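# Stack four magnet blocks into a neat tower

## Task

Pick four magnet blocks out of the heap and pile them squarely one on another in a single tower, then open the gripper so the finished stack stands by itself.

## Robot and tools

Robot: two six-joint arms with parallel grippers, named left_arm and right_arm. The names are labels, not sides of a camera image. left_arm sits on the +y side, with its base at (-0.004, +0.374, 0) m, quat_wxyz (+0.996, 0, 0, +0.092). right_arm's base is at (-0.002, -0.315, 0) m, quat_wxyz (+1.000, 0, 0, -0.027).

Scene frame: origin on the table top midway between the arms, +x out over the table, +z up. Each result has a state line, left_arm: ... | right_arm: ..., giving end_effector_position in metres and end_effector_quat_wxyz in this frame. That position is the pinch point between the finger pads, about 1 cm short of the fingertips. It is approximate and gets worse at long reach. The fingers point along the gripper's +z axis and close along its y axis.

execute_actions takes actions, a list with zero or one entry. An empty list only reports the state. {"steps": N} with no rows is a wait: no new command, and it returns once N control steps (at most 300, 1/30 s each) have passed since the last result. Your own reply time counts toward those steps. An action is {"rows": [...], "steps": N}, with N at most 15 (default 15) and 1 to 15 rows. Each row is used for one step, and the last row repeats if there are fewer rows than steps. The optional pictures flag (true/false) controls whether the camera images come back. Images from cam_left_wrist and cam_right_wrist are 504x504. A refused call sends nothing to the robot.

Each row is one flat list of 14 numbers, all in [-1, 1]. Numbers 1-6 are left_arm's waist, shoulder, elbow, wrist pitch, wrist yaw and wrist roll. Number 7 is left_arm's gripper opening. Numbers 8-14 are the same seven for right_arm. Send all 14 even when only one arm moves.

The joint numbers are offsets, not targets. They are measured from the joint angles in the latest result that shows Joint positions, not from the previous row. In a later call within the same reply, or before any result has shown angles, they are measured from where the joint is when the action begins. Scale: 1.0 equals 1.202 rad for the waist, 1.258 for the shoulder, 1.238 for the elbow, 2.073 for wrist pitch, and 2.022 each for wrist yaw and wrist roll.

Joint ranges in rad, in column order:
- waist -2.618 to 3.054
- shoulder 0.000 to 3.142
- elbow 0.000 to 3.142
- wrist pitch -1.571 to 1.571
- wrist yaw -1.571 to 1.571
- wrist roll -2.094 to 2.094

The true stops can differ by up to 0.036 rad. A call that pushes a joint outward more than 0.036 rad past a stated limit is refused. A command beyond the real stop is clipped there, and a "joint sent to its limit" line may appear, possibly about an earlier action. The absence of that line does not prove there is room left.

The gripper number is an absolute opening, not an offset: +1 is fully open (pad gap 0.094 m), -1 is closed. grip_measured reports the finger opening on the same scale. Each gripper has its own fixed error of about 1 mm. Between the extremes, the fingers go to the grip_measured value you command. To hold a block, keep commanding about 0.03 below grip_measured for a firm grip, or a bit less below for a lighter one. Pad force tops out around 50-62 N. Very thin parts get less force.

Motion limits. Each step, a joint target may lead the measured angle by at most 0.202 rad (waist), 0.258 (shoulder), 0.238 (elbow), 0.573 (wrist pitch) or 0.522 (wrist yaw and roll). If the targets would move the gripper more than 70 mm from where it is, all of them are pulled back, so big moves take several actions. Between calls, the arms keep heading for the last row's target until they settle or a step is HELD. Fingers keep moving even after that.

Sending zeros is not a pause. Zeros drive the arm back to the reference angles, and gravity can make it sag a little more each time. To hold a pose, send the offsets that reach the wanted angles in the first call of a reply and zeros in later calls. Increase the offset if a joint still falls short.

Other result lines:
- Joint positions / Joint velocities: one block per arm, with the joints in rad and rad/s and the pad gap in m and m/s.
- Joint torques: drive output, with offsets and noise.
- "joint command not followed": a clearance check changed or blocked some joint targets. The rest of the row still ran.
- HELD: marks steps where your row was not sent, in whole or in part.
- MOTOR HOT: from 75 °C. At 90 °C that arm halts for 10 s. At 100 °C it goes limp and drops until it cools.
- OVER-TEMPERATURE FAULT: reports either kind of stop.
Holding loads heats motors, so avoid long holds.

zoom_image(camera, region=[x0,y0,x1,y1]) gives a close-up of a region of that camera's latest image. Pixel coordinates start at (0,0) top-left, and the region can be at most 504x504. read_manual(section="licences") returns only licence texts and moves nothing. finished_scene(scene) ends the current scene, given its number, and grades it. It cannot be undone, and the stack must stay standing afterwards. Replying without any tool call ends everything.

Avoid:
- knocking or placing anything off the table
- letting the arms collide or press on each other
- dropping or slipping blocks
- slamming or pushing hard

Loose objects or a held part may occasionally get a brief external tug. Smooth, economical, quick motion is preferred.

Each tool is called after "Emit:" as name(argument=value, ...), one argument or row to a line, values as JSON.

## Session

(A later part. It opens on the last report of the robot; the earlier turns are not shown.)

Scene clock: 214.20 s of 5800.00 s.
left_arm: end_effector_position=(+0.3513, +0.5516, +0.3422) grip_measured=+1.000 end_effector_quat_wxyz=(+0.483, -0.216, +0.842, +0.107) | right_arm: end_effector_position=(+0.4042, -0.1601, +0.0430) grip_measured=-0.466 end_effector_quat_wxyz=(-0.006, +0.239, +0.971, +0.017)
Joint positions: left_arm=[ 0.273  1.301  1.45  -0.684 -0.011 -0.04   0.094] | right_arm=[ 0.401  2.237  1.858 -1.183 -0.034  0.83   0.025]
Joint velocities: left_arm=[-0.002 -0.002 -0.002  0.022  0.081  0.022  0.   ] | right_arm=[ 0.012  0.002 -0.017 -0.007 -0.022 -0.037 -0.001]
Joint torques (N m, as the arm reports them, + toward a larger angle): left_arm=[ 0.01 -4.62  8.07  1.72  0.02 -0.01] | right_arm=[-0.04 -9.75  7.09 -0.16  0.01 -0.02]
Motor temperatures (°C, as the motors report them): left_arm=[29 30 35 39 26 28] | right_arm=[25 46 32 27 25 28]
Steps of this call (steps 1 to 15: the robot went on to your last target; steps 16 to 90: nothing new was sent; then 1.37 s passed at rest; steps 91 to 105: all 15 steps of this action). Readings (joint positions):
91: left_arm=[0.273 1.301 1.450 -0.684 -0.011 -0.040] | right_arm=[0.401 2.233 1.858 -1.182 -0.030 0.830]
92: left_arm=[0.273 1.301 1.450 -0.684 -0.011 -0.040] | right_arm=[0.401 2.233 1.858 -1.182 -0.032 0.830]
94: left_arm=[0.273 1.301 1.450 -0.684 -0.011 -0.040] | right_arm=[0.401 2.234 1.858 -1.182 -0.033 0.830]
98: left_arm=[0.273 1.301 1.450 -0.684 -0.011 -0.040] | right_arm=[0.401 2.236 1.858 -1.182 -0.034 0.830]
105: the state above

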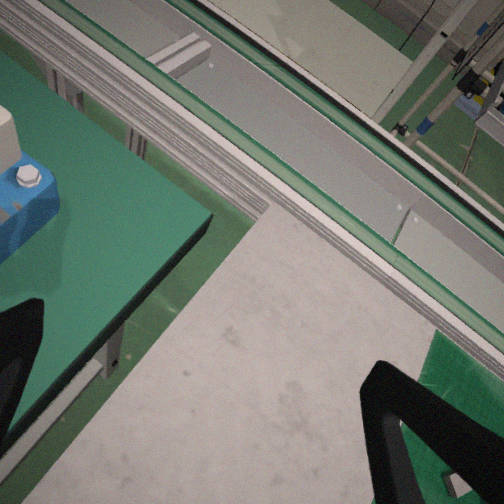

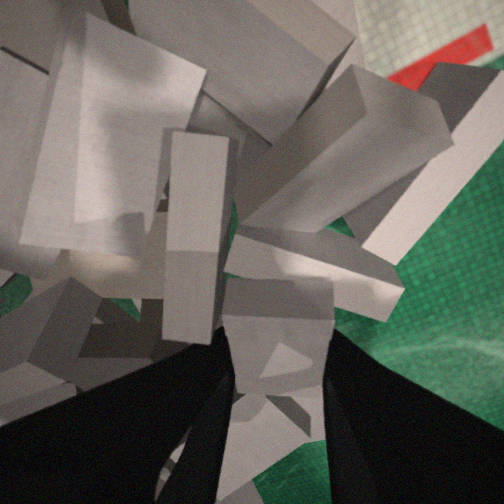

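Emit:
execute_actions(
  actions=[
    {"rows":[[0,0,0,0,0,0,1,0,-0.015,0,-0.01,0,0,-0.515],[0,0,0,0,0,0,1,0,-0.028,0,-0.018,0,0,-0.515],[0,0,0,0,0,0,1,0,-0.04,0,-0.026,0,0,-0.515],[0,0,0,0,0,0,1,0,-0.052,0,-0.034,0,0,-0.515],[0,0,0,0,0,0,1,0,-0.064,0,-0.042,0,0,-0.515],[0,0,0,0,0,0,1,-0.01,-0.076,0,-0.05,0.01,0,-0.515],[0,0,0,0,0,0,1,-0.03,-0.085,0,-0.06,0.02,-0.03,-0.515],[0,0,0,0,0,0,1,-0.055,-0.09,0,-0.075,0.02,-0.07,-0.515],[0,0,0,0,0,0,1,-0.08,-0.09,0.01,-0.09,0.02,-0.12,-0.515],[0,0,0,0,0,0,1,-0.105,-0.09,0.02,-0.105,0.02,-0.17,-0.515],[0,0,0,0,0,0,1,-0.13,-0.09,0.03,-0.12,0.02,-0.22,-0.515],[0,0,0,0,0,0,1,-0.155,-0.09,0.04,-0.135,0.02,-0.27,-0.515],[0,0,0,0,0,0,1,-0.175,-0.09,0.05,-0.15,0.02,-0.32,-0.515],[0,0,0,0,0,0,1,-0.185,-0.09,0.054,-0.152,0.02,-0.37,-0.515],[0,0,0,0,0,0,1,-0.19,-0.09,0.054,-0.152,0.02,-0.415,-0.515]],"steps":15},
  ],
  pictures=false,
)

Emit:
execute_actions(
  actions=[
    {"steps":12},
  ],
)

Scene clock: 223.00 s of 5800.00 s.
left_arm: end_effector_position=(+0.3513, +0.5516, +0.3422) grip_measured=+1.000 end_effector_quat_wxyz=(+0.483, -0.216, +0.842, +0.107) | right_arm: end_effector_position=(+0.3864, -0.2526, +0.0922) grip_measured=-0.466 end_effector_quat_wxyz=(-0.039, +0.096, +0.995, -0.003)
Joint positions: left_arm=[ 0.273  1.301  1.45  -0.684 -0.011 -0.04   0.094] | right_arm=[ 0.204  2.135  1.887 -1.401 -0.013  0.342  0.025]
Joint velocities: left_arm=[-0.002  0.002 -0.002  0.037 -0.037 -0.11   0.   ] | right_arm=[-0.935  0.002  0.125 -0.549  0.198 -2.293  0.001]
Joint torques (N m, as the arm reports them, + toward a larger angle): left_arm=[ 0.01 -4.65  8.03  1.71 -0.01 -0.02] | right_arm=[  2.03 -12.06   9.74  -0.52  -0.12  -0.02]
Motor temperatures (°C, as the motors report them): left_arm=[29 30 35 39 26 28] | right_arm=[25 45 32 27 25 28]
Steps of this call (steps 1 to 15: the robot went on to your last target; steps 16 to 90: nothing new was sent; then 5.30 s passed at rest; steps 91 to 105: all 15 steps of this action). Readings (joint positions):
91: left_arm=[0.273 1.301 1.450 -0.684 -0.011 -0.040] | right_arm=[0.401 2.236 1.858 -1.184 -0.034 0.830]
92: left_arm=[0.273 1.301 1.450 -0.684 -0.011 -0.040] | right_arm=[0.401 2.234 1.858 -1.185 -0.034 0.830]
94: left_arm=[0.273 1.301 1.450 -0.684 -0.011 -0.040] | right_arm=[0.401 2.226 1.858 -1.194 -0.034 0.830]
98: left_arm=[0.273 1.301 1.450 -0.684 -0.011 -0.040] | right_arm=[0.394 2.176 1.858 -1.243 -0.029 0.798]
105: the state above

Scene clock: 223.40 s of 5800.00 s.
left_arm: end_effector_position=(+0.3513, +0.5516, +0.3422) grip_measured=+1.000 end_effector_quat_wxyz=(+0.483, -0.216, +0.842, +0.107) | right_arm: end_effector_position=(+0.3716, -0.2718, +0.0952) grip_measured=-0.466 end_effector_quat_wxyz=(-0.073, -0.049, +0.996, -0.009)
Joint positions: left_arm=[ 0.273  1.301  1.45  -0.684 -0.011 -0.04   0.094] | right_arm=[ 0.17   2.135  1.891 -1.475  0.008  0.019  0.025]
Joint velocities: left_arm=[-0.012 -0.017 -0.007  0.022 -0.066  0.051  0.   ] | right_arm=[-0.007 -0.017 -0.012 -0.051 -0.081 -0.154 -0.   ]
Joint torques (N m, as the arm reports them, + toward a larger angle): left_arm=[-0.08 -4.6   7.99  1.73  0.01  0.  ] | right_arm=[  0.16 -11.86   9.61  -0.58   0.04  -0.02]
Motor temperatures (°C, as the motors report them): left_arm=[29 30 35 39 26 28] | right_arm=[25 45 32 27 25 28]
Steps of this call (steps 1 to 12: the robot went on to your last target). Readings (joint positions):
1: left_arm=[0.273 1.301 1.450 -0.684 -0.011 -0.040] | right_arm=[0.175 2.135 1.890 -1.416 -0.007 0.273]
2: left_arm=[0.273 1.301 1.450 -0.684 -0.011 -0.040] | right_arm=[0.155 2.135 1.891 -1.428 0.001 0.218]
4: left_arm=[0.273 1.301 1.450 -0.684 -0.011 -0.040] | right_arm=[0.138 2.135 1.891 -1.448 0.011 0.138]
8: left_arm=[0.273 1.301 1.450 -0.684 -0.011 -0.040] | right_arm=[0.156 2.135 1.891 -1.468 0.011 0.054]
12: the state above

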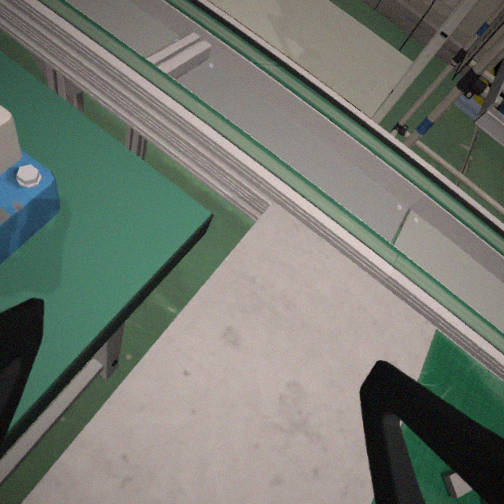

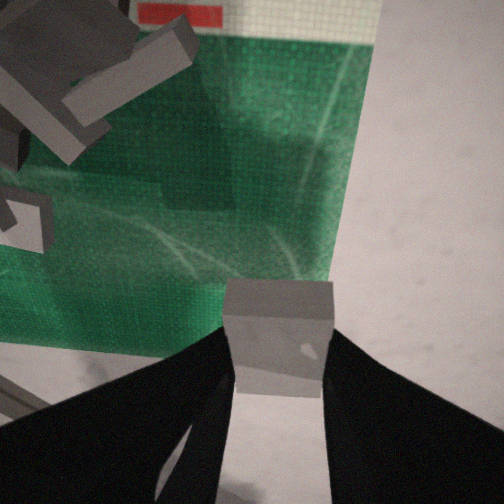

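Emit:
execute_actions(
  actions=[
    {"rows":[[0,0,0,0,0,0,1,0.01,0.008,0,0,0,-0.01,-0.515],[0,0,0,0,0,0,1,0.02,0.018,0,0,0,-0.01,-0.515],[0,0,0,0,0,0,1,0.03,0.03,0,0,0,-0.01,-0.515],[0,0,0,0,0,0,1,0.04,0.042,0,0,0,-0.01,-0.515],[0,0,0,0,0,0,1,0.05,0.054,0,0,0,-0.01,-0.515],[0,0,0,0,0,0,1,0.06,0.066,0,0,0,-0.01,-0.515],[0,0,0,0,0,0,1,0.065,0.078,0,0,0,-0.01,-0.515],[0,0,0,0,0,0,1,0.065,0.088,0,0,0,-0.01,-0.515],[0,0,0,0,0,0,1,0.065,0.098,0,0,0,-0.01,-0.515],[0,0,0,0,0,0,1,0.065,0.106,0,0,0,-0.01,-0.515],[0,0,0,0,0,0,1,0.065,0.113,0,0,0,-0.01,-0.515],[0,0,0,0,0,0,1,0.065,0.119,0,0,0,-0.01,-0.515],[0,0,0,0,0,0,1,0.065,0.124,0,0,0,-0.01,-0.515],[0,0,0,0,0,0,1,0.065,0.128,0,0,0,-0.01,-0.515],[0,0,0,0,0,0,1,0.065,0.132,0,0,0,-0.01,-0.515]],"steps":15},
  ],
  pictures=false,
)

Emit:
execute_actions(
  actions=[
    {"steps":6},
  ],
)

Scene clock: 228.47 s of 5800.00 s.
left_arm: end_effector_position=(+0.3513, +0.5516, +0.3422) grip_measured=+1.000 end_effector_quat_wxyz=(+0.483, -0.216, +0.842, +0.107) | right_arm: end_effector_position=(+0.3573, -0.2424, +0.0376) grip_measured=-0.466 end_effector_quat_wxyz=(-0.156, -0.101, +0.982, -0.018)
Joint positions: left_arm=[ 0.273  1.301  1.45  -0.684 -0.011 -0.04   0.094] | right_arm=[ 0.253  2.299  1.891 -1.479  0.006 -0.004  0.025]
Joint velocities: left_arm=[ 0.002 -0.007 -0.012 -0.007 -0.022  0.007  0.   ] | right_arm=[-0.012  0.154 -0.007 -0.007  0.037 -0.081 -0.001]
Joint torques (N m, as the arm reports them, + toward a larger angle): left_arm=[-0.06 -4.7   7.9   1.7   0.03  0.04] | right_arm=[ -0.32 -12.25   6.45  -0.62  -0.01   0.03]
Motor temperatures (°C, as the motors report them): left_arm=[29 30 35 39 26 28] | right_arm=[25 46 33 27 25 28]
Steps of this call (steps 1 to 30: the robot went on to your last target; steps 31 to 90: nothing new was sent; then 1.57 s passed at rest; steps 91 to 105: all 15 steps of this action). Readings (joint positions):
91: left_arm=[0.273 1.301 1.450 -0.684 -0.011 -0.040] | right_arm=[0.170 2.135 1.891 -1.479 0.008 -0.004]
92: left_arm=[0.273 1.301 1.450 -0.684 -0.011 -0.040] | right_arm=[0.171 2.136 1.891 -1.479 0.008 -0.004]
94: left_arm=[0.273 1.301 1.450 -0.684 -0.011 -0.040] | right_arm=[0.179 2.146 1.891 -1.479 0.009 -0.004]
98: left_arm=[0.273 1.301 1.450 -0.684 -0.011 -0.040] | right_arm=[0.222 2.203 1.891 -1.479 0.010 -0.004]
105: the state above

Scene clock: 228.67 s of 5800.00 s.
left_arm: end_effector_position=(+0.3513, +0.5516, +0.3422) grip_measured=+1.000 end_effector_quat_wxyz=(+0.483, -0.216, +0.842, +0.107) | right_arm: end_effector_position=(+0.3569, -0.2425, +0.0357) grip_measured=-0.466 end_effector_quat_wxyz=(-0.159, -0.101, +0.982, -0.019)
Joint positions: left_arm=[ 0.273  1.301  1.45  -0.684 -0.011 -0.04   0.094] | right_arm=[ 0.253  2.304  1.891 -1.479  0.006 -0.004  0.025]
Joint velocities: left_arm=[-0.012 -0.002 -0.002 -0.051  0.022 -0.081  0.   ] | right_arm=[-0.007 -0.002 -0.007 -0.007  0.066  0.022 -0.   ]
Joint torques (N m, as the arm reports them, + toward a larger angle): left_arm=[-0.09 -4.63  8.07  1.7  -0.01  0.  ] | right_arm=[ -0.25 -12.12   6.43  -0.73   0.01   0.02]
Motor temperatures (°C, as the motors report them): left_arm=[29 30 35 39 26 28] | right_arm=[25 46 33 27 25 28]
Steps of this call (steps 1 to 6: the robot went on to your last target). Readings (joint positions):
1: left_arm=[0.273 1.301 1.450 -0.684 -0.011 -0.040] | right_arm=[0.253 2.303 1.891 -1.479 0.006 -0.004]
2: left_arm=[0.273 1.301 1.450 -0.684 -0.011 -0.040] | right_arm=[0.253 2.304 1.891 -1.479 0.006 -0.004]
4: left_arm=[0.273 1.301 1.450 -0.684 -0.011 -0.040] | right_arm=[0.253 2.304 1.891 -1.479 0.006 -0.004]
6: the state above

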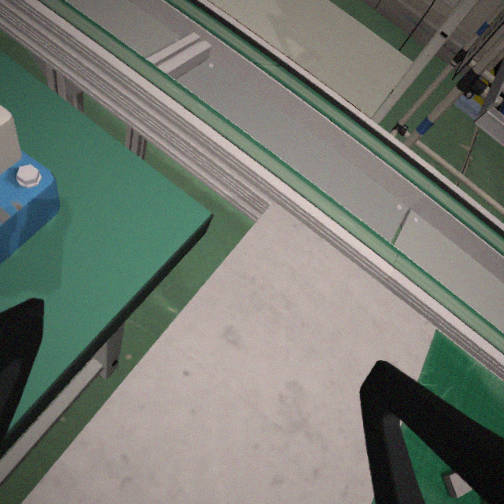

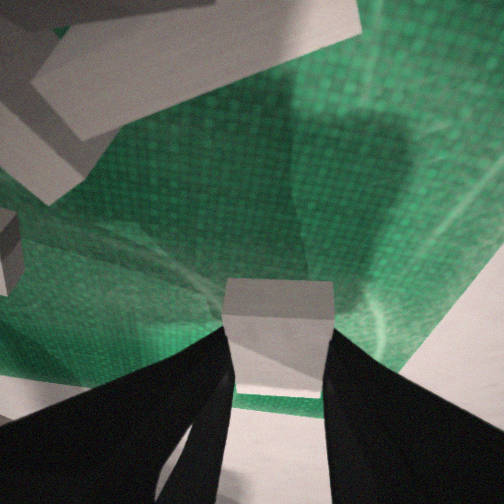

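Emit:
execute_actions(
  actions=[
    {"rows":[[0,0,0,0,0,0,1,0,0.008,0,0,0,0,-0.5],[0,0,0,0,0,0,1,0,0.012,0,0,0,0,-0.49],[0,0,0,0,0,0,1,0,0.016,0,0,0,0,-0.485],[0,0,0,0,0,0,1,0,0.02,0,0,0,0,-0.48],[0,0,0,0,0,0,1,0,0.024,0,0,0,0,-0.48],[0,0,0,0,0,0,1,0,0.028,0,0,0,0,-0.48],[0,0,0,0,0,0,1,0,0.032,0,0,0,0,-0.48]],"steps":14},
  ],
)

Scene clock: 232.77 s of 5800.00 s.
left_arm: end_effector_position=(+0.3513, +0.5516, +0.3422) grip_measured=+1.000 end_effector_quat_wxyz=(+0.483, -0.216, +0.842, +0.107) | right_arm: end_effector_position=(+0.3534, -0.2432, +0.0220) grip_measured=-0.466 end_effector_quat_wxyz=(-0.178, -0.100, +0.979, -0.020)
Joint positions: left_arm=[ 0.273  1.301  1.45  -0.684 -0.011 -0.04   0.094] | right_arm=[ 0.253  2.344  1.891 -1.479  0.006 -0.004  0.025]
Joint velocities: left_arm=[-0.007  0.002  0.022 -0.022  0.037 -0.007  0.   ] | right_arm=[-0.017  0.002  0.007 -0.007 -0.022 -0.007 -0.   ]
Joint torques (N m, as the arm reports them, + toward a larger angle): left_arm=[-0.06 -4.63  7.97  1.71 -0.01 -0.03] | right_arm=[ -0.02 -12.05   6.18  -0.8   -0.01  -0.01]
Motor temperatures (°C, as the motors report them): left_arm=[29 30 35 40 26 28] | right_arm=[25 46 33 27 25 28]
Steps of this call (steps 1 to 15: the robot went on to your last target; steps 16 to 90: nothing new was sent; then 0.63 s passed at rest; steps 91 to 104: all 14 steps of this action). Readings (joint positions):
91: left_arm=[0.273 1.301 1.450 -0.684 -0.011 -0.040] | right_arm=[0.253 2.304 1.891 -1.479 0.006 -0.004]
92: left_arm=[0.273 1.301 1.450 -0.684 -0.011 -0.040] | right_arm=[0.253 2.304 1.891 -1.479 0.006 -0.004]
94: left_arm=[0.273 1.301 1.450 -0.684 -0.011 -0.040] | right_arm=[0.253 2.308 1.891 -1.479 0.006 -0.004]
98: left_arm=[0.273 1.301 1.450 -0.684 -0.011 -0.040] | right_arm=[0.253 2.328 1.891 -1.479 0.006 -0.004]
104: the state above

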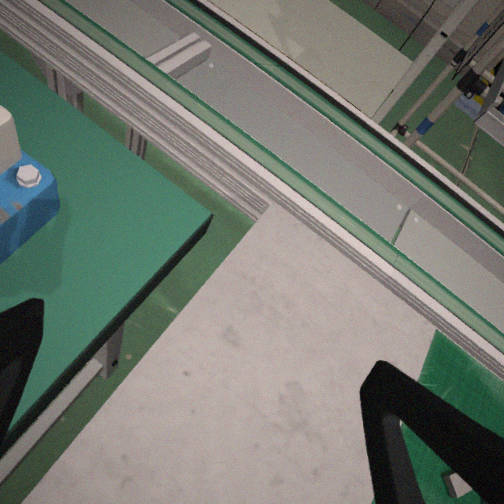

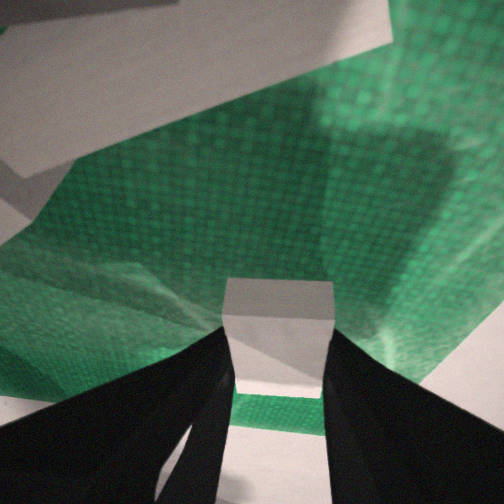

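Emit:
execute_actions(
  actions=[
    {"rows":[[0,0,0,0,0,0,1,0,0.012,0,0,0,0,-0.475],[0,0,0,0,0,0,1,0,0.012,0,0,0,0,-0.465],[0,0,0,0,0,0,1,0,0.012,0,0,0,0,-0.455],[0,0,0,0,0,0,1,0,0.01,0,0,0,0,-0.44],[0,0,0,0,0,0,1,0,0,0,0,0,0,-0.4],[0,0,0,0,0,0,1,0,0,0,0,0,0,-0.3],[0,0,0,0,0,0,1,0,0,0,0,0,0,-0.2],[0,0,0,0,0,0,1,0,0,0,0,0,0,-0.1]],"steps":10},
  ],
  pictures=false,
)

Emit:
execute_actions(
  actions=[
    {"rows":[[0,0,0,0,0,0,1,0,-0.03,-0.01,0.03,0,0,-0.1],[0,0,0,0,0,0,1,0,-0.055,-0.03,0.05,0,0,-0.1],[0,0,0,0,0,0,1,0,-0.08,-0.06,0.07,0,0,-0.1],[0,0,0,0,0,0,1,0,-0.105,-0.09,0.09,0,0,-0.1],[0,0,0,0,0,0,1,0,-0.13,-0.12,0.11,0,0,-0.1],[0,0,0,0,0,0,1,0,-0.155,-0.15,0.13,0,0,-0.1],[0,0,0,0,0,0,1,0,-0.18,-0.18,0.15,0,0,-0.1],[0,0,0,0,0,0,1,0,-0.205,-0.21,0.17,0,0,-0.1],[0,0,0,0,0,0,1,0,-0.23,-0.245,0.19,0,0,-0.1],[0,0,0,0,0,0,1,0,-0.255,-0.28,0.21,0,0,-0.1],[0,0,0,0,0,0,1,0,-0.275,-0.315,0.23,0,0,-0.1],[0,0,0,0,0,0,1,0,-0.29,-0.345,0.245,0,0,-0.1],[0,0,0,0,0,0,1,0,-0.3,-0.375,0.25,0,0,-0.1],[0,0,0,0,0,0,1,0,-0.308,-0.4,0.25,0,0,-0.1],[0,0,0,0,0,0,1,0,-0.312,-0.415,0.25,0,0,-0.1]],"steps":15},
  ],
  pictures=false,
)

Emit:
execute_actions(
  actions=[
    {"steps":10},
  ],
)

Scene clock: 242.53 s of 5800.00 s.
left_arm: end_effector_position=(+0.3513, +0.5516, +0.3422) grip_measured=+1.000 end_effector_quat_wxyz=(+0.483, -0.216, +0.842, +0.107) | right_arm: end_effector_position=(+0.3534, -0.2432, +0.0220) grip_measured=-0.105 end_effector_quat_wxyz=(-0.178, -0.100, +0.979, -0.020)
Joint positions: left_arm=[ 0.273  1.301  1.45  -0.684 -0.011 -0.04   0.094] | right_arm=[ 0.253  2.344  1.891 -1.479  0.006 -0.004  0.042]
Joint velocities: left_arm=[-0.017  0.002 -0.002 -0.037 -0.037 -0.066  0.   ] | right_arm=[-0.002 -0.007 -0.022  0.022 -0.007 -0.051  0.005]
Joint torques (N m, as the arm reports them, + toward a larger angle): left_arm=[-0.08 -4.62  8.    1.71  0.01  0.  ] | right_arm=[ -0.01 -11.97   6.22  -0.8   -0.01  -0.02]
Motor temperatures (°C, as the motors report them): left_arm=[29 30 35 40 26 28] | right_arm=[25 47 32 27 25 28]
Steps of this call (steps 1 to 15: the robot went on to your last target; steps 16 to 90: nothing new was sent; then 6.43 s passed at rest; steps 91 to 100: all 10 steps of this action). Readings (joint positions):
91: left_arm=[0.273 1.301 1.450 -0.684 -0.011 -0.040] | right_arm=[0.253 2.344 1.891 -1.479 0.006 -0.004]
92: left_arm=[0.273 1.301 1.450 -0.684 -0.011 -0.040] | right_arm=[0.253 2.344 1.891 -1.479 0.006 -0.004]
94: left_arm=[0.273 1.301 1.450 -0.684 -0.011 -0.040] | right_arm=[0.253 2.344 1.891 -1.479 0.006 -0.004]
98: left_arm=[0.273 1.301 1.450 -0.684 -0.011 -0.040] | right_arm=[0.253 2.344 1.891 -1.479 0.006 -0.004]
100: the state above

Scene clock: 243.03 s of 5800.00 s.
left_arm: end_effector_position=(+0.3513, +0.5516, +0.3422) grip_measured=+1.000 end_effector_quat_wxyz=(+0.483, -0.216, +0.842, +0.107) | right_arm: end_effector_position=(+0.3551, -0.2429, +0.0464) grip_measured=-0.102 end_effector_quat_wxyz=(+0.001, -0.102, +0.995, -0.003)
Joint positions: left_arm=[ 0.273  1.301  1.45  -0.684 -0.011 -0.04   0.094] | right_arm=[ 0.253  1.965  1.454 -1.057  0.006 -0.004  0.042]
Joint velocities: left_arm=[-0.002 -0.007 -0.002 -0.007  0.022 -0.037  0.   ] | right_arm=[ 0.022 -0.276 -0.867  0.447 -0.007 -0.037 -0.   ]
Joint torques (N m, as the arm reports them, + toward a larger angle): left_arm=[-0.06 -4.57  7.85  1.73 -0.01 -0.01] | right_arm=[-0.03 -9.12  4.75 -0.02 -0.01 -0.02]
Motor temperatures (°C, as the motors report them): left_arm=[29 30 35 40 26 28] | right_arm=[25 47 32 27 25 28]
Steps of this call (steps 1 to 15: all 15 steps of this action). Readings (joint positions):
1: left_arm=[0.273 1.301 1.450 -0.684 -0.011 -0.040] | right_arm=[0.253 2.342 1.891 -1.475 0.006 -0.004]
2: left_arm=[0.273 1.301 1.450 -0.684 -0.011 -0.040] | right_arm=[0.253 2.335 1.886 -1.459 0.006 -0.004]
4: left_arm=[0.273 1.301 1.450 -0.684 -0.011 -0.040] | right_arm=[0.253 2.295 1.843 -1.406 0.006 -0.004]
8: left_arm=[0.273 1.301 1.450 -0.684 -0.011 -0.040] | right_arm=[0.253 2.160 1.709 -1.284 0.006 -0.004]
15: the state above

Scene clock: 243.37 s of 5800.00 s.
left_arm: end_effector_position=(+0.3513, +0.5516, +0.3422) grip_measured=+1.000 end_effector_quat_wxyz=(+0.483, -0.216, +0.842, +0.107) | right_arm: end_effector_position=(+0.3513, -0.2436, +0.0328) grip_measured=-0.102 end_effector_quat_wxyz=(+0.005, -0.102, +0.995, -0.003)
Joint positions: left_arm=[ 0.273  1.301  1.45  -0.684 -0.011 -0.04   0.094] | right_arm=[ 0.253  1.96   1.39  -0.991  0.006 -0.004  0.042]
Joint velocities: left_arm=[-0.022  0.007  0.002 -0.11  -0.007  0.007  0.   ] | right_arm=[ 0.002  0.007  0.007  0.11  -0.022 -0.022  0.   ]
Joint torques (N m, as the arm reports them, + toward a larger angle): left_arm=[-0.09 -4.72  8.07  1.73 -0.01  0.02] | right_arm=[ -0.01 -10.18   5.82   0.01  -0.01  -0.02]
Motor temperatures (°C, as the motors report them): left_arm=[29 30 35 40 26 28] | right_arm=[25 47 32 27 25 28]
Steps of this call (steps 1 to 10: the robot went on to your last target). Readings (joint positions):
1: left_arm=[0.273 1.301 1.450 -0.684 -0.011 -0.040] | right_arm=[0.253 1.960 1.430 -1.045 0.006 -0.004]
2: left_arm=[0.273 1.301 1.450 -0.684 -0.011 -0.040] | right_arm=[0.253 1.960 1.413 -1.036 0.006 -0.004]
4: left_arm=[0.273 1.301 1.450 -0.684 -0.011 -0.040] | right_arm=[0.253 1.960 1.392 -1.022 0.006 -0.004]
8: left_arm=[0.273 1.301 1.450 -0.684 -0.011 -0.040] | right_arm=[0.253 1.960 1.390 -0.999 0.006 -0.004]
10: the state above

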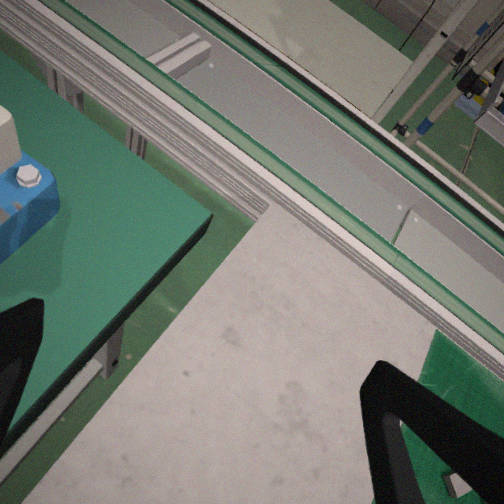

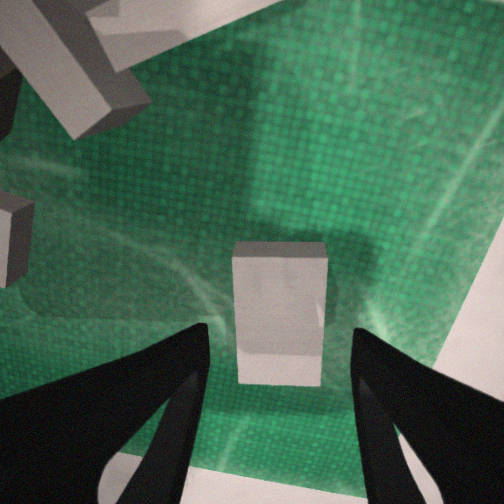

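Emit:
execute_actions(
  actions=[
    {"rows":[[0,0,0,0,0,0,1,0,0.007,0,0.015,0,0,-0.15],[0,0,0,0,0,0,1,0,0.014,0,0.022,0,0,-0.2],[0,0,0,0,0,0,1,0,0.02,0,0.028,0,0,-0.25],[0,0,0,0,0,0,1,0,0.026,0,0.028,0,0,-0.28],[0,0,0,0,0,0,1,0,0.031,0,0.028,0,0,-0.3],[0,0,0,0,0,0,1,0,0.035,0,0.028,0,0,-0.32],[0,0,0,0,0,0,1,0,0.035,0,0.028,0,0,-0.34],[0,0,0,0,0,0,1,0,0.035,0,0.028,0,0,-0.36],[0,0,0,0,0,0,1,0,0.035,0,0.028,0,0,-0.38],[0,0,0,0,0,0,1,0,0.035,0,0.028,0,0,-0.4],[0,0,0,0,0,0,1,0,0.035,0,0.028,0,0,-0.42],[0,0,0,0,0,0,1,0,0.035,0,0.028,0,0,-0.44],[0,0,0,0,0,0,1,0,0.035,0,0.028,0,0,-0.46],[0,0,0,0,0,0,1,0,0.035,0,0.028,0,0,-0.49],[0,0,0,0,0,0,1,0,0.035,0,0.028,0,0,-0.51]],"steps":15},
  ],
)

Scene clock: 248.43 s of 5800.00 s.
left_arm: end_effector_position=(+0.3513, +0.5516, +0.3422) grip_measured=+1.000 end_effector_quat_wxyz=(+0.483, -0.216, +0.842, +0.107) | right_arm: end_effector_position=(+0.3570, -0.2422, +0.0199) grip_measured=-0.464 end_effector_quat_wxyz=(+0.005, -0.102, +0.995, -0.002)
Joint positions: left_arm=[ 0.273  1.301  1.45  -0.684 -0.011 -0.04   0.094] | right_arm=[ 0.253  1.997  1.39  -0.954  0.005 -0.004  0.025]
Joint velocities: left_arm=[ 0.032 -0.002 -0.017  0.037 -0.051 -0.007  0.   ] | right_arm=[-0.012 -0.012  0.007 -0.007 -0.022  0.095 -0.   ]
Joint torques (N m, as the arm reports them, + toward a larger angle): left_arm=[ 0.   -4.6   8.06  1.7  -0.02  0.  ] | right_arm=[ 0.11 -9.16  6.68 -0.01  0.02 -0.01]
Motor temperatures (°C, as the motors report them): left_arm=[29 30 35 40 26 28] | right_arm=[25 47 32 27 25 28]
Steps of this call (steps 1 to 30: the robot went on to your last target; steps 31 to 90: nothing new was sent; then 1.57 s passed at rest; steps 91 to 105: all 15 steps of this action). Readings (joint positions):
91: left_arm=[0.273 1.301 1.450 -0.684 -0.011 -0.040] | right_arm=[0.253 1.960 1.390 -0.980 0.006 -0.004]
92: left_arm=[0.273 1.301 1.450 -0.684 -0.011 -0.040] | right_arm=[0.253 1.960 1.390 -0.978 0.006 -0.004]
94: left_arm=[0.273 1.301 1.450 -0.684 -0.011 -0.040] | right_arm=[0.253 1.964 1.390 -0.970 0.006 -0.004]
98: left_arm=[0.273 1.301 1.450 -0.684 -0.011 -0.040] | right_arm=[0.253 1.990 1.390 -0.958 0.006 -0.004]
105: the state above

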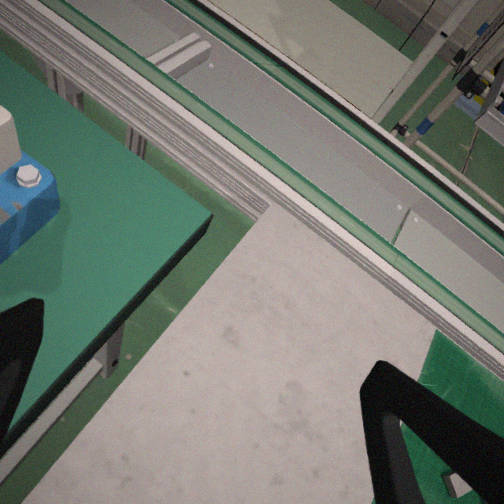

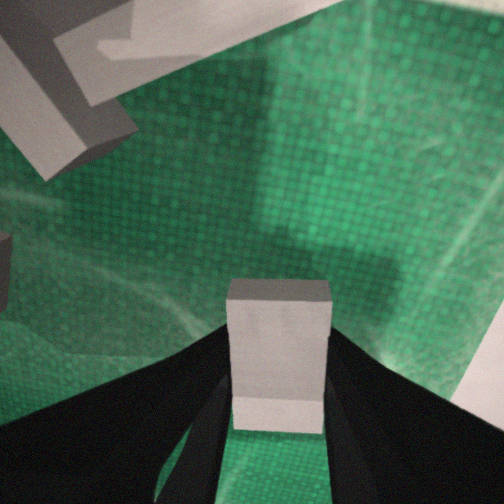

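Emit:
execute_actions(
  actions=[
    {"rows":[[0,0,0,0,0,0,1,0,-0.02,0,-0.01,0,0,-0.51],[0,0,0,0,0,0,1,0,-0.04,0,-0.02,0,0,-0.51],[0,0,0,0,0,0,1,0.01,-0.065,-0.01,-0.03,0,0,-0.51],[0,0,0,0,0,0,1,0.03,-0.09,-0.025,-0.04,0,0,-0.51],[0,0,0,0,0,0,1,0.06,-0.115,-0.04,-0.05,0,0,-0.51],[0,0,0,0,0,0,1,0.1,-0.14,-0.055,-0.06,0,0,-0.51],[0,0,0,0,0,0,1,0.15,-0.165,-0.07,-0.06,0,0,-0.51],[0,0,0,0,0,0,1,0.2,-0.185,-0.085,-0.06,0,0,-0.51],[0,0,0,0,0,0,1,0.255,-0.2,-0.1,-0.06,0,0,-0.51],[0,0,0,0,0,0,1,0.31,-0.21,-0.11,-0.06,0,0,-0.51],[0,0,0,0,0,0,1,0.365,-0.216,-0.12,-0.06,0,0,-0.51],[0,0,0,0,0,0,1,0.415,-0.216,-0.128,-0.06,0,0,-0.51],[0,0,0,0,0,0,1,0.455,-0.216,-0.134,-0.06,0,0,-0.51],[0,0,0,0,0,0,1,0.48,-0.216,-0.138,-0.06,0,0,-0.51],[0,0,0,0,0,0,1,0.494,-0.216,-0.14,-0.06,0,0,-0.51]],"steps":15},
  ],
  pictures=false,
)

Emit:
execute_actions(
  actions=[
    {"steps":14},
  ],
  pictures=false,
)

Scene clock: 254.73 s of 5800.00 s.
left_arm: end_effector_position=(+0.3513, +0.5516, +0.3422) grip_measured=+1.000 end_effector_quat_wxyz=(+0.483, -0.216, +0.842, +0.107) | right_arm: end_effector_position=(+0.2331, -0.0906, +0.0726) grip_measured=-0.464 end_effector_quat_wxyz=(+0.032, -0.372, +0.928, +0.012)
Joint positions: left_arm=[ 0.273  1.301  1.45  -0.684 -0.011 -0.04   0.094] | right_arm=[ 0.813  1.735  1.261 -1.028  0.002 -0.004  0.025]
Joint velocities: left_arm=[-0.012  0.012  0.007 -0.022  0.051  0.007  0.   ] | right_arm=[ 1.477 -0.017 -0.335  0.022 -0.3    0.022 -0.001]
Joint torques (N m, as the arm reports them, + toward a larger angle): left_arm=[-0.1  -4.73  8.02  1.71  0.   -0.01] | right_arm=[-4.45 -8.39  4.94 -0.52  0.33 -0.07]
Motor temperatures (°C, as the motors report them): left_arm=[29 30 35 40 26 28] | right_arm=[25 46 32 27 25 28]
Steps of this call (steps 1 to 15: the robot went on to your last target; steps 16 to 90: nothing new was sent; then 2.80 s passed at rest; steps 91 to 105: all 15 steps of this action). Readings (joint positions):
91: left_arm=[0.273 1.301 1.450 -0.684 -0.011 -0.040] | right_arm=[0.253 1.997 1.390 -0.954 0.005 -0.004]
92: left_arm=[0.273 1.301 1.450 -0.684 -0.011 -0.040] | right_arm=[0.253 1.995 1.390 -0.956 0.005 -0.004]
94: left_arm=[0.273 1.301 1.450 -0.684 -0.011 -0.040] | right_arm=[0.255 1.972 1.385 -0.969 0.005 -0.004]
98: left_arm=[0.273 1.301 1.450 -0.684 -0.011 -0.040] | right_arm=[0.350 1.843 1.331 -1.012 0.022 -0.004]
105: the state above

Scene clock: 255.20 s of 5800.00 s.
left_arm: end_effector_position=(+0.3513, +0.5516, +0.3422) grip_measured=+1.000 end_effector_quat_wxyz=(+0.483, -0.216, +0.842, +0.107) | right_arm: end_effector_position=(+0.2110, -0.0941, +0.0643) grip_measured=-0.464 end_effector_quat_wxyz=(+0.001, -0.390, +0.921, +0.002)
Joint positions: left_arm=[ 0.273  1.301  1.45  -0.684 -0.011 -0.04   0.094] | right_arm=[ 0.852  1.735  1.229 -1.062 -0.002 -0.004  0.025]
Joint velocities: left_arm=[-0.007 -0.002 -0.017 -0.037 -0.007 -0.007  0.   ] | right_arm=[-0.007 -0.002  0.007  0.051 -0.051  0.007  0.   ]
Joint torques (N m, as the arm reports them, + toward a larger angle): left_arm=[-0.07 -4.55  7.99  1.7  -0.01  0.02] | right_arm=[-0.43 -8.36  5.81 -0.32  0.06 -0.01]
Motor temperatures (°C, as the motors report them): left_arm=[29 30 35 40 26 28] | right_arm=[26 46 32 27 25 28]
Steps of this call (steps 1 to 14: the robot went on to your last target). Readings (joint positions):
1: left_arm=[0.273 1.301 1.450 -0.684 -0.011 -0.040] | right_arm=[0.854 1.735 1.250 -1.031 -0.007 -0.004]
2: left_arm=[0.273 1.301 1.450 -0.684 -0.011 -0.040] | right_arm=[0.877 1.735 1.242 -1.038 -0.015 -0.004]
4: left_arm=[0.273 1.301 1.450 -0.684 -0.011 -0.040] | right_arm=[0.882 1.735 1.231 -1.052 -0.018 -0.004]
8: left_arm=[0.273 1.301 1.450 -0.684 -0.011 -0.040] | right_arm=[0.855 1.735 1.229 -1.061 -0.007 -0.004]
14: the state above

Emit:
execute_actions(
  actions=[
    {"rows":[[0,0,0,0,0,0,1,0,0.003,-0.012,0.01,0.006,0,-0.51],[0,0,0,0,0,0,1,0,0.006,-0.018,0.018,0.006,0,-0.51],[0,0,0,0,0,0,1,0,0.009,-0.024,0.025,0.006,0,-0.51],[0,0,0,0,0,0,1,0,0.012,-0.03,0.032,0.006,0,-0.51],[0,0,0,0,0,0,1,0,0.015,-0.035,0.038,0.006,0,-0.51],[0,0,0,0,0,0,1,0,0.018,-0.04,0.042,0.006,0,-0.51],[0,0,0,0,0,0,1,0,0.021,-0.045,0.042,0.006,0,-0.51],[0,0,0,0,0,0,1,0,0.023,-0.05,0.042,0.006,0,-0.51]],"steps":15},
  ],
  pictures=false,
)

Emit:
execute_actions(
  actions=[
    {"steps":6},
  ],
)

Emit:
zoom_image(
  camera="cam_right_wrist",
  region=[200,220,360,340],
)

Scene clock: 260.23 s of 5800.00 s.
left_arm: end_effector_position=(+0.3513, +0.5516, +0.3422) grip_measured=+1.000 end_effector_quat_wxyz=(+0.483, -0.216, +0.842, +0.107) | right_arm: end_effector_position=(+0.2103, -0.0961, +0.0450) grip_measured=-0.464 end_effector_quat_wxyz=(-0.004, -0.390, +0.921, -0.003)
Joint positions: left_arm=[ 0.273  1.301  1.45  -0.684 -0.011 -0.04   0.094] | right_arm=[ 0.852  1.763  1.181 -1.     0.003 -0.004  0.025]
Joint velocities: left_arm=[-0.007  0.002  0.012  0.051  0.007  0.081  0.   ] | right_arm=[-0.017  0.007  0.002  0.066 -0.037 -0.007  0.   ]
Joint torques (N m, as the arm reports them, + toward a larger angle): left_arm=[-0.06 -4.61  8.04  1.72 -0.02  0.  ] | right_arm=[-0.02 -7.47  5.66 -0.04  0.05 -0.01]
Motor temperatures (°C, as the motors report them): left_arm=[29 30 35 40 26 28] | right_arm=[26 45 32 27 25 28]
Steps of this call (steps 1 to 30: the robot went on to your last target; steps 31 to 90: nothing new was sent; then 1.53 s passed at rest; steps 91 to 105: all 15 steps of this action). Readings (joint positions):
91: left_arm=[0.273 1.301 1.450 -0.684 -0.011 -0.040] | right_arm=[0.852 1.735 1.229 -1.061 -0.001 -0.004]
92: left_arm=[0.273 1.301 1.450 -0.684 -0.011 -0.040] | right_arm=[0.852 1.735 1.229 -1.060 -0.000 -0.004]
94: left_arm=[0.273 1.301 1.450 -0.684 -0.011 -0.040] | right_arm=[0.852 1.735 1.225 -1.046 0.001 -0.004]
98: left_arm=[0.273 1.301 1.450 -0.684 -0.011 -0.040] | right_arm=[0.852 1.746 1.201 -1.012 0.003 -0.004]
105: the state above

Scene clock: 260.43 s of 5800.00 s.
left_arm: end_effector_position=(+0.3513, +0.5516, +0.3422) grip_measured=+1.000 end_effector_quat_wxyz=(+0.483, -0.216, +0.842, +0.107) | right_arm: end_effector_position=(+0.2114, -0.0950, +0.0450) grip_measured=-0.464 end_effector_quat_wxyz=(-0.001, -0.390, +0.921, -0.002)
Joint positions: left_arm=[ 0.273  1.301  1.45  -0.684 -0.011 -0.04   0.094] | right_arm=[ 0.852  1.763  1.181 -0.994  0.003 -0.004  0.025]
Joint velocities: left_arm=[-0.007 -0.007  0.012  0.095 -0.051 -0.037  0.   ] | right_arm=[-0.002 -0.002  0.002 -0.007 -0.037 -0.081  0.001]
Joint torques (N m, as the arm reports them, + toward a larger angle): left_arm=[-0.12 -4.63  8.09  1.72  0.    0.01] | right_arm=[-0.02 -7.3   5.65 -0.05  0.04 -0.02]
Motor temperatures (°C, as the motors report them): left_arm=[29 30 35 40 26 28] | right_arm=[26 45 32 27 25 28]
Steps of this call (steps 1 to 6: the robot went on to your last target). Readings (joint positions):
1: left_arm=[0.273 1.301 1.450 -0.684 -0.011 -0.040] | right_arm=[0.852 1.763 1.181 -0.998 0.003 -0.004]
2: left_arm=[0.273 1.301 1.450 -0.684 -0.011 -0.040] | right_arm=[0.852 1.763 1.181 -0.996 0.003 -0.004]
4: left_arm=[0.273 1.301 1.450 -0.684 -0.011 -0.040] | right_arm=[0.852 1.763 1.181 -0.995 0.003 -0.004]
6: the state above

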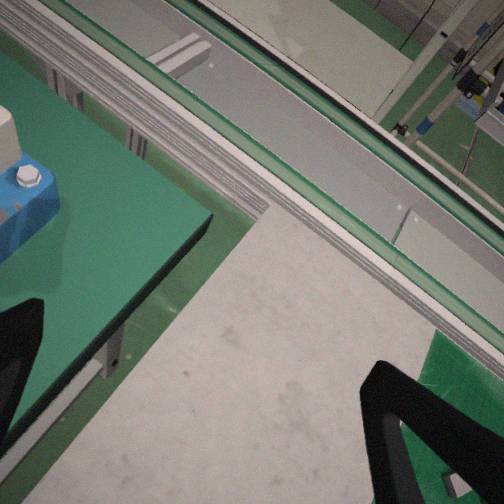

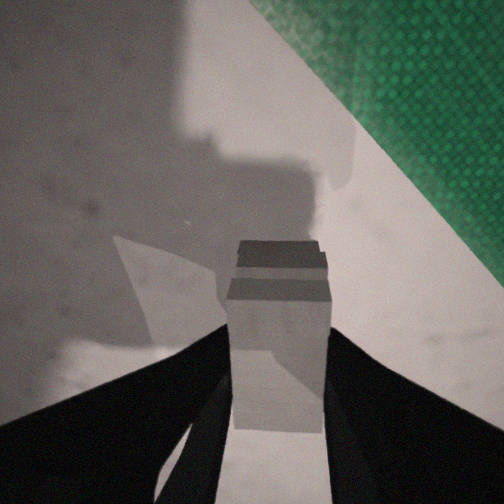

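Region (200, 220, 360, 340) of cam_right_wrist's 504x504 image, scaled by 3.150, with more detail than that image has; it fills the top 378 rows of this view, and the rest is white.

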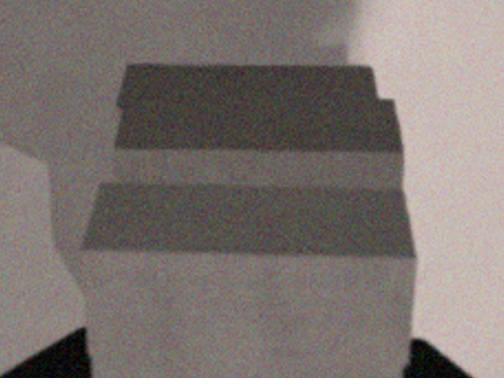

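Emit:
execute_actions(
  actions=[
    {"rows":[[0,0,0,0,0,0,1,0,0.008,0,0.01,0,0,-0.51],[0,0,0,0,0,0,1,0,0.012,0,0.012,0,0,-0.51],[0,0,0,0,0,0,1,0,0.016,0,0.012,0,0,-0.51],[0,0,0,0,0,0,1,0,0.02,0,0.012,0,0,-0.51],[0,0,0,0,0,0,1,0,0.023,0,0.012,0,0,-0.51],[0,0,0,0,0,0,1,0,0.026,0,0.012,0,0,-0.51],[0,0,0,0,0,0,1,0,0.028,0,0.012,0,0,-0.51]],"steps":14},
  ],
)

Emit:
zoom_image(
  camera="cam_right_wrist",
  region=[200,220,360,340],
)

Scene clock: 264.70 s of 5800.00 s.
left_arm: end_effector_position=(+0.3513, +0.5516, +0.3422) grip_measured=+1.000 end_effector_quat_wxyz=(+0.483, -0.216, +0.842, +0.107) | right_arm: end_effector_position=(+0.2113, -0.0952, +0.0391) grip_measured=-0.464 end_effector_quat_wxyz=(-0.008, -0.390, +0.921, -0.005)
Joint positions: left_arm=[ 0.273  1.301  1.45  -0.684 -0.011 -0.04   0.094] | right_arm=[ 0.852  1.783  1.181 -0.988  0.003 -0.004  0.025]
Joint velocities: left_arm=[-0.017 -0.002  0.007  0.037  0.051 -0.007  0.   ] | right_arm=[-0.022  0.002  0.002 -0.081 -0.066  0.081 -0.   ]
Joint torques (N m, as the arm reports them, + toward a larger angle): left_arm=[-0.05 -4.61  8.05  1.7  -0.02  0.  ] | right_arm=[-0.1  -6.51  6.61 -0.04 -0.01 -0.02]
Motor temperatures (°C, as the motors report them): left_arm=[29 30 35 40 26 28] | right_arm=[25 44 32 27 25 28]
Steps of this call (steps 1 to 15: the robot went on to your last target; steps 16 to 90: nothing new was sent; then 0.80 s passed at rest; steps 91 to 104: all 14 steps of this action). Readings (joint positions):
91: left_arm=[0.273 1.301 1.450 -0.684 -0.011 -0.040] | right_arm=[0.852 1.763 1.181 -0.992 0.003 -0.004]
92: left_arm=[0.273 1.301 1.450 -0.684 -0.011 -0.040] | right_arm=[0.852 1.763 1.181 -0.992 0.003 -0.004]
94: left_arm=[0.273 1.301 1.450 -0.684 -0.011 -0.040] | right_arm=[0.852 1.766 1.181 -0.990 0.003 -0.004]
98: left_arm=[0.273 1.301 1.450 -0.684 -0.011 -0.040] | right_arm=[0.852 1.783 1.181 -0.988 0.003 -0.004]
104: the state above

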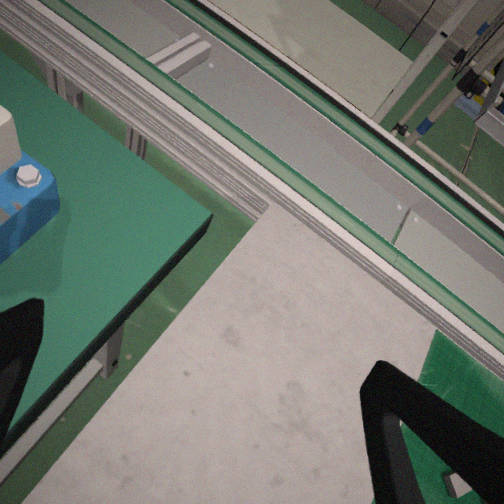

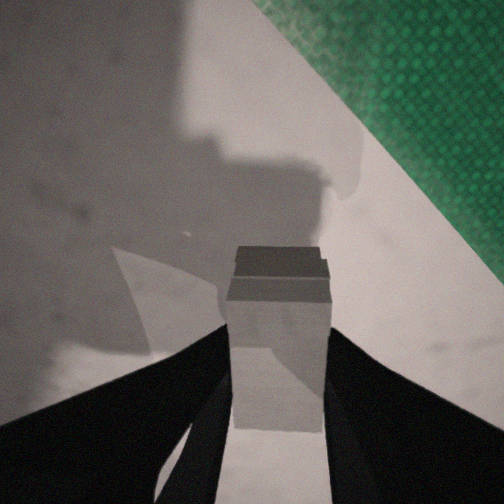

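Region (200, 220, 360, 340) of cam_right_wrist's 504x504 image, scaled by 3.150, with more detail than that image has; it fills the top 378 rows of this view, and the rest is white.

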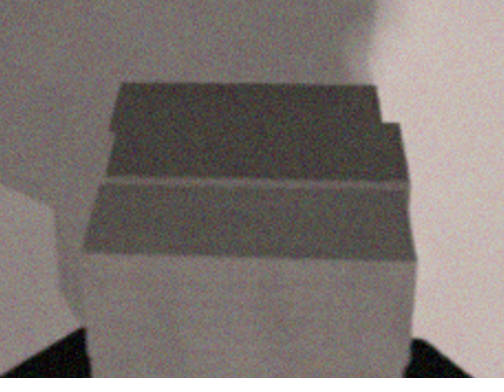

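Emit:
execute_actions(
  actions=[
    {"rows":[[0,0,0,0,0,0,1,0,0.008,0,0,0,0,-0.49],[0,0,0,0,0,0,1,0,0.008,0,0,0,0,-0.47],[0,0,0,0,0,0,1,0,0.005,0,0,0,0,-0.44],[0,0,0,0,0,0,1,0,0,0,0,0,0,-0.38],[0,0,0,0,0,0,1,0,0,0,0,0,0,-0.25],[0,0,0,0,0,0,1,0,0,0,0,0,0,-0.15],[0,0,0,0,0,0,1,0,-0.015,0.03,-0.015,0,0,-0.15],[0,0,0,0,0,0,1,0,-0.022,0.05,-0.03,0,0,-0.15],[0,0,0,0,0,0,1,0,-0.03,0.07,-0.045,0,0,-0.15],[0,0,0,0,0,0,1,0,-0.035,0.09,-0.06,0,0,-0.15],[0,0,0,0,0,0,1,0,-0.04,0.11,-0.075,0,0,-0.15],[0,0,0,0,0,0,1,0,-0.04,0.13,-0.09,0,0,-0.15],[0,0,0,0,0,0,1,0,-0.04,0.15,-0.105,0,0,-0.15],[0,0,0,0,0,0,1,0,-0.04,0.17,-0.12,0,0,-0.15],[0,0,0,0,0,0,1,0,-0.04,0.19,-0.13,0,0,-0.15]],"steps":15},
  ],
  pictures=false,
)

Emit:
execute_actions(
  actions=[
    {"rows":[[0,0,0,0,0,0,1,0,0,0.06,-0.05,0,0,-0.1],[0,0,0,0,0,0,1,-0.01,0.02,0.1,-0.06,0,0,0],[0,0,0,0,0,0,1,-0.03,0.04,0.14,-0.07,0,0,0.1],[0,0,0,0,0,0,1,-0.055,0.065,0.18,-0.08,0,0,0.2],[0,0,0,0,0,0,1,-0.08,0.09,0.22,-0.09,0,0,0.25],[0,0,0,0,0,0,1,-0.11,0.115,0.26,-0.1,0,0,0.25],[0,0,0,0,0,0,1,-0.14,0.14,0.3,-0.1,0,0,0.25],[0,0,0,0,0,0,1,-0.17,0.165,0.34,-0.1,0,0,0.25],[0,0,0,0,0,0,1,-0.2,0.19,0.375,-0.1,0,0,0.25],[0,0,0,0,0,0,1,-0.225,0.215,0.405,-0.1,0,0,0.25],[0,0,0,0,0,0,1,-0.245,0.235,0.43,-0.1,0,0,0.25],[0,0,0,0,0,0,1,-0.26,0.255,0.445,-0.1,0,0,0.25],[0,0,0,0,0,0,1,-0.27,0.27,0.455,-0.1,0,0,0.25],[0,0,0,0,0,0,1,-0.275,0.28,0.46,-0.1,0,0,0.25],[0,0,0,0,0,0,1,-0.275,0.285,0.46,-0.1,0,0,0.25]],"steps":15},
  ],
  pictures=false,
)

Emit:
execute_actions(
  actions=[
    {"steps":12},
  ],
)

Scene clock: 273.27 s of 5800.00 s.
left_arm: end_effector_position=(+0.3513, +0.5516, +0.3422) grip_measured=+1.000 end_effector_quat_wxyz=(+0.483, -0.216, +0.842, +0.107) | right_arm: end_effector_position=(+0.2209, -0.0853, +0.0860) grip_measured=-0.152 end_effector_quat_wxyz=(+0.007, -0.390, +0.921, +0.001)
Joint positions: left_arm=[ 0.273  1.301  1.45  -0.684 -0.011 -0.04   0.094] | right_arm=[ 0.852  1.757  1.343 -1.144  0.003 -0.004  0.04 ]
Joint velocities: left_arm=[ 0.007 -0.012  0.002 -0.022  0.037  0.051  0.   ] | right_arm=[-0.017 -0.125  0.818 -0.593  0.037 -0.022 -0.001]
Joint torques (N m, as the arm reports them, + toward a larger angle): left_arm=[-0.06 -4.68  8.04  1.71  0.    0.  ] | right_arm=[ 0.   -9.29  9.04 -0.35 -0.01 -0.01]
Motor temperatures (°C, as the motors report them): left_arm=[29 30 35 40 26 28] | right_arm=[25 43 32 27 25 28]
Steps of this call (steps 1 to 15: the robot went on to your last target; steps 16 to 90: nothing new was sent; then 5.07 s passed at rest; steps 91 to 105: all 15 steps of this action). Readings (joint positions):
91: left_arm=[0.273 1.301 1.450 -0.684 -0.011 -0.040] | right_arm=[0.852 1.783 1.181 -0.988 0.003 -0.004]
92: left_arm=[0.273 1.301 1.450 -0.684 -0.011 -0.040] | right_arm=[0.852 1.783 1.181 -0.988 0.003 -0.004]
94: left_arm=[0.273 1.301 1.450 -0.684 -0.011 -0.040] | right_arm=[0.852 1.783 1.181 -0.988 0.003 -0.004]
98: left_arm=[0.273 1.301 1.450 -0.684 -0.011 -0.040] | right_arm=[0.852 1.783 1.187 -0.998 0.003 -0.004]
105: the state above

Scene clock: 273.77 s of 5800.00 s.
left_arm: end_effector_position=(+0.3513, +0.5516, +0.3422) grip_measured=+1.000 end_effector_quat_wxyz=(+0.483, -0.216, +0.842, +0.107) | right_arm: end_effector_position=(+0.3705, -0.1302, +0.1075) grip_measured=+0.248 end_effector_quat_wxyz=(+0.028, -0.230, +0.973, +0.004)
Joint positions: left_arm=[ 0.273  1.301  1.45  -0.684 -0.011 -0.04   0.094] | right_arm=[ 0.513  2.088  1.877 -1.304  0.005 -0.004  0.059]
Joint velocities: left_arm=[-0.012 -0.007  0.007 -0.007 -0.081  0.022  0.   ] | right_arm=[-0.476  0.452  0.125 -0.066  0.139 -0.022  0.001]
Joint torques (N m, as the arm reports them, + toward a larger angle): left_arm=[-0.07 -4.65  7.99  1.68 -0.02  0.01] | right_arm=[  2.84 -10.92   9.47  -0.47  -0.14  -0.01]
Motor temperatures (°C, as the motors report them): left_arm=[29 30 35 40 26 28] | right_arm=[25 43 32 27 25 28]
Steps of this call (steps 1 to 15: all 15 steps of this action). Readings (joint positions):
1: left_arm=[0.273 1.301 1.450 -0.684 -0.011 -0.040] | right_arm=[0.852 1.755 1.368 -1.161 0.003 -0.004]
2: left_arm=[0.273 1.301 1.450 -0.684 -0.011 -0.040] | right_arm=[0.852 1.756 1.394 -1.179 0.003 -0.004]
4: left_arm=[0.273 1.301 1.450 -0.684 -0.011 -0.040] | right_arm=[0.842 1.780 1.465 -1.226 0.000 -0.004]
8: left_arm=[0.273 1.301 1.450 -0.684 -0.011 -0.040] | right_arm=[0.742 1.895 1.660 -1.293 -0.006 -0.004]
15: the state above

Scene clock: 274.17 s of 5800.00 s.
left_arm: end_effector_position=(+0.3513, +0.5516, +0.3422) grip_measured=+1.000 end_effector_quat_wxyz=(+0.483, -0.216, +0.842, +0.107) | right_arm: end_effector_position=(+0.3637, -0.1331, +0.0947) grip_measured=+0.248 end_effector_quat_wxyz=(-0.002, -0.231, +0.973, -0.004)
Joint positions: left_arm=[ 0.273  1.301  1.45  -0.684 -0.011 -0.04   0.094] | right_arm=[ 0.515  2.121  1.879 -1.333  0.007 -0.004  0.059]
Joint velocities: left_arm=[-0.007 -0.012  0.002 -0.022  0.022  0.066  0.   ] | right_arm=[ 0.007 -0.002 -0.002  0.037  0.022 -0.007  0.   ]
Joint torques (N m, as the arm reports them, + toward a larger angle): left_arm=[ 0.   -4.64  8.06  1.71  0.02  0.03] | right_arm=[  0.61 -11.62  10.    -0.39  -0.01  -0.01]
Motor temperatures (°C, as the motors report them): left_arm=[29 30 35 40 26 28] | right_arm=[25 43 32 27 25 28]
Steps of this call (steps 1 to 12: the robot went on to your last target). Readings (joint positions):
1: left_arm=[0.273 1.301 1.450 -0.684 -0.011 -0.040] | right_arm=[0.501 2.100 1.879 -1.306 0.008 -0.004]
2: left_arm=[0.273 1.301 1.450 -0.684 -0.011 -0.040] | right_arm=[0.496 2.110 1.879 -1.310 0.009 -0.004]
4: left_arm=[0.273 1.301 1.450 -0.684 -0.011 -0.040] | right_arm=[0.498 2.120 1.879 -1.320 0.010 -0.004]
8: left_arm=[0.273 1.301 1.450 -0.684 -0.011 -0.040] | right_arm=[0.512 2.121 1.879 -1.329 0.008 -0.004]
12: the state above

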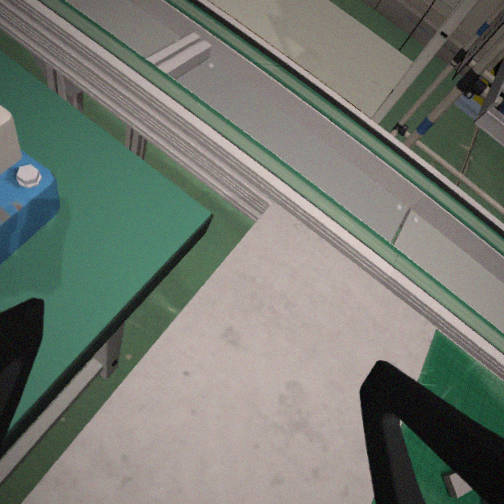

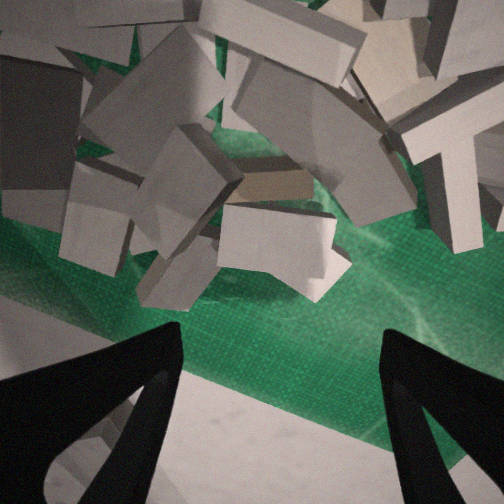

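Emit:
execute_actions(
  actions=[
    {"rows":[[0,0,0,0,0,0,1,0.01,0,0,0.01,0,0.04,0.2],[0,0,0,0,0,0,1,0.025,0,0,0.02,0,0.08,0.1],[0,0,0,0,0,0,1,0.045,0,0,0.03,0,0.12,0],[0,0,0,0,0,0,1,0.065,0.004,-0.005,0.04,0,0.16,-0.1],[0,0,0,0,0,0,1,0.085,0.008,-0.01,0.05,0,0.2,-0.2],[0,0,0,0,0,0,1,0.105,0.012,-0.015,0.055,0,0.24,-0.2],[0,0,0,0,0,0,1,0.125,0.016,-0.02,0.055,0,0.28,-0.2],[0,0,0,0,0,0,1,0.143,0.02,-0.025,0.055,0,0.32,-0.2],[0,0,0,0,0,0,1,0.158,0.024,-0.03,0.055,0,0.35,-0.2],[0,0,0,0,0,0,1,0.168,0.028,-0.035,0.055,0,0.35,-0.2],[0,0,0,0,0,0,1,0.174,0.032,-0.04,0.055,0,0.35,-0.2],[0,0,0,0,0,0,1,0.177,0.036,-0.045,0.055,0,0.35,-0.2],[0,0,0,0,0,0,1,0.177,0.04,-0.045,0.055,0,0.35,-0.2]],"steps":15},
  ],
  pictures=false,
)

Emit:
execute_actions(
  actions=[
    {"steps":10},
  ],
)

Scene clock: 287.70 s of 5800.00 s.
left_arm: end_effector_position=(+0.3513, +0.5516, +0.3422) grip_measured=+1.000 end_effector_quat_wxyz=(+0.483, -0.216, +0.842, +0.107) | right_arm: end_effector_position=(+0.3206, -0.0424, +0.0715) grip_measured=-0.198 end_effector_quat_wxyz=(+0.007, -0.036, +0.999, +0.007)
Joint positions: left_arm=[ 0.273  1.301  1.45  -0.684 -0.011 -0.04   0.094] | right_arm=[ 0.751  2.159  1.846 -1.238 -0.002  0.626  0.038]
Joint velocities: left_arm=[ 0.027 -0.012 -0.002  0.022 -0.022 -0.022  0.   ] | right_arm=[ 0.032  0.188 -0.164 -0.066 -0.139  0.418  0.001]
Joint torques (N m, as the arm reports them, + toward a larger angle): left_arm=[-0.16 -4.71  8.    1.73 -0.02 -0.01] | right_arm=[ -1.92 -11.34   5.92   0.01   0.12   0.01]
Motor temperatures (°C, as the motors report them): left_arm=[29 30 35 41 26 28] | right_arm=[26 46 34 26 25 28]
Steps of this call (steps 1 to 30: the robot went on to your last target; steps 31 to 90: nothing new was sent; then 10.03 s passed at rest; steps 91 to 105: all 15 steps of this action). Readings (joint positions):
91: left_arm=[0.273 1.301 1.450 -0.684 -0.011 -0.040] | right_arm=[0.515 2.121 1.879 -1.335 0.007 0.008]
92: left_arm=[0.273 1.301 1.450 -0.684 -0.011 -0.040] | right_arm=[0.517 2.121 1.879 -1.333 0.008 0.034]
94: left_arm=[0.273 1.301 1.450 -0.684 -0.011 -0.040] | right_arm=[0.530 2.121 1.879 -1.318 0.010 0.117]
98: left_arm=[0.273 1.301 1.450 -0.684 -0.011 -0.040] | right_arm=[0.617 2.124 1.879 -1.269 0.013 0.359]
105: the state above

Scene clock: 288.03 s of 5800.00 s.
left_arm: end_effector_position=(+0.3513, +0.5516, +0.3422) grip_measured=+1.000 end_effector_quat_wxyz=(+0.483, -0.216, +0.842, +0.107) | right_arm: end_effector_position=(+0.3230, -0.0493, +0.0642) grip_measured=-0.198 end_effector_quat_wxyz=(-0.001, +0.005, +1.000, +0.001)
Joint positions: left_arm=[ 0.273  1.301  1.45  -0.684 -0.011 -0.04   0.094] | right_arm=[ 0.734  2.172  1.838 -1.237 -0.003  0.69   0.038]
Joint velocities: left_arm=[-0.007 -0.002  0.002 -0.037  0.022  0.066  0.   ] | right_arm=[-0.002 -0.002  0.012  0.022 -0.095  0.095  0.001]
Joint torques (N m, as the arm reports them, + toward a larger angle): left_arm=[ 0.   -4.54  8.06  1.73 -0.02 -0.01] | right_arm=[ -0.44 -11.62   5.89  -0.09   0.07   0.09]
Motor temperatures (°C, as the motors report them): left_arm=[29 30 35 41 26 28] | right_arm=[26 46 34 26 25 28]
Steps of this call (steps 1 to 10: the robot went on to your last target). Readings (joint positions):
1: left_arm=[0.273 1.301 1.450 -0.684 -0.011 -0.040] | right_arm=[0.751 2.165 1.842 -1.238 -0.003 0.640]
2: left_arm=[0.273 1.301 1.450 -0.684 -0.011 -0.040] | right_arm=[0.748 2.169 1.840 -1.238 -0.003 0.652]
4: left_arm=[0.273 1.301 1.450 -0.684 -0.011 -0.040] | right_arm=[0.741 2.172 1.838 -1.238 -0.003 0.668]
8: left_arm=[0.273 1.301 1.450 -0.684 -0.011 -0.040] | right_arm=[0.734 2.172 1.838 -1.237 -0.003 0.686]
10: the state above

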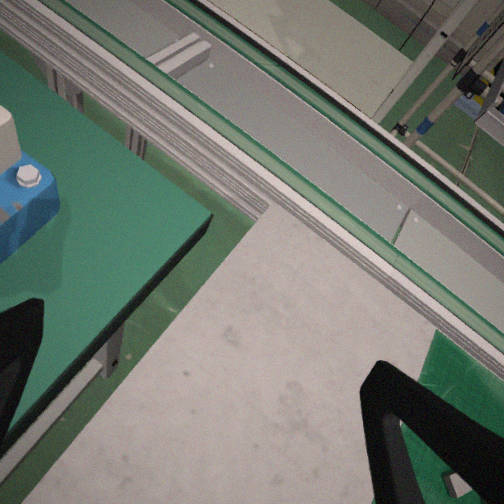

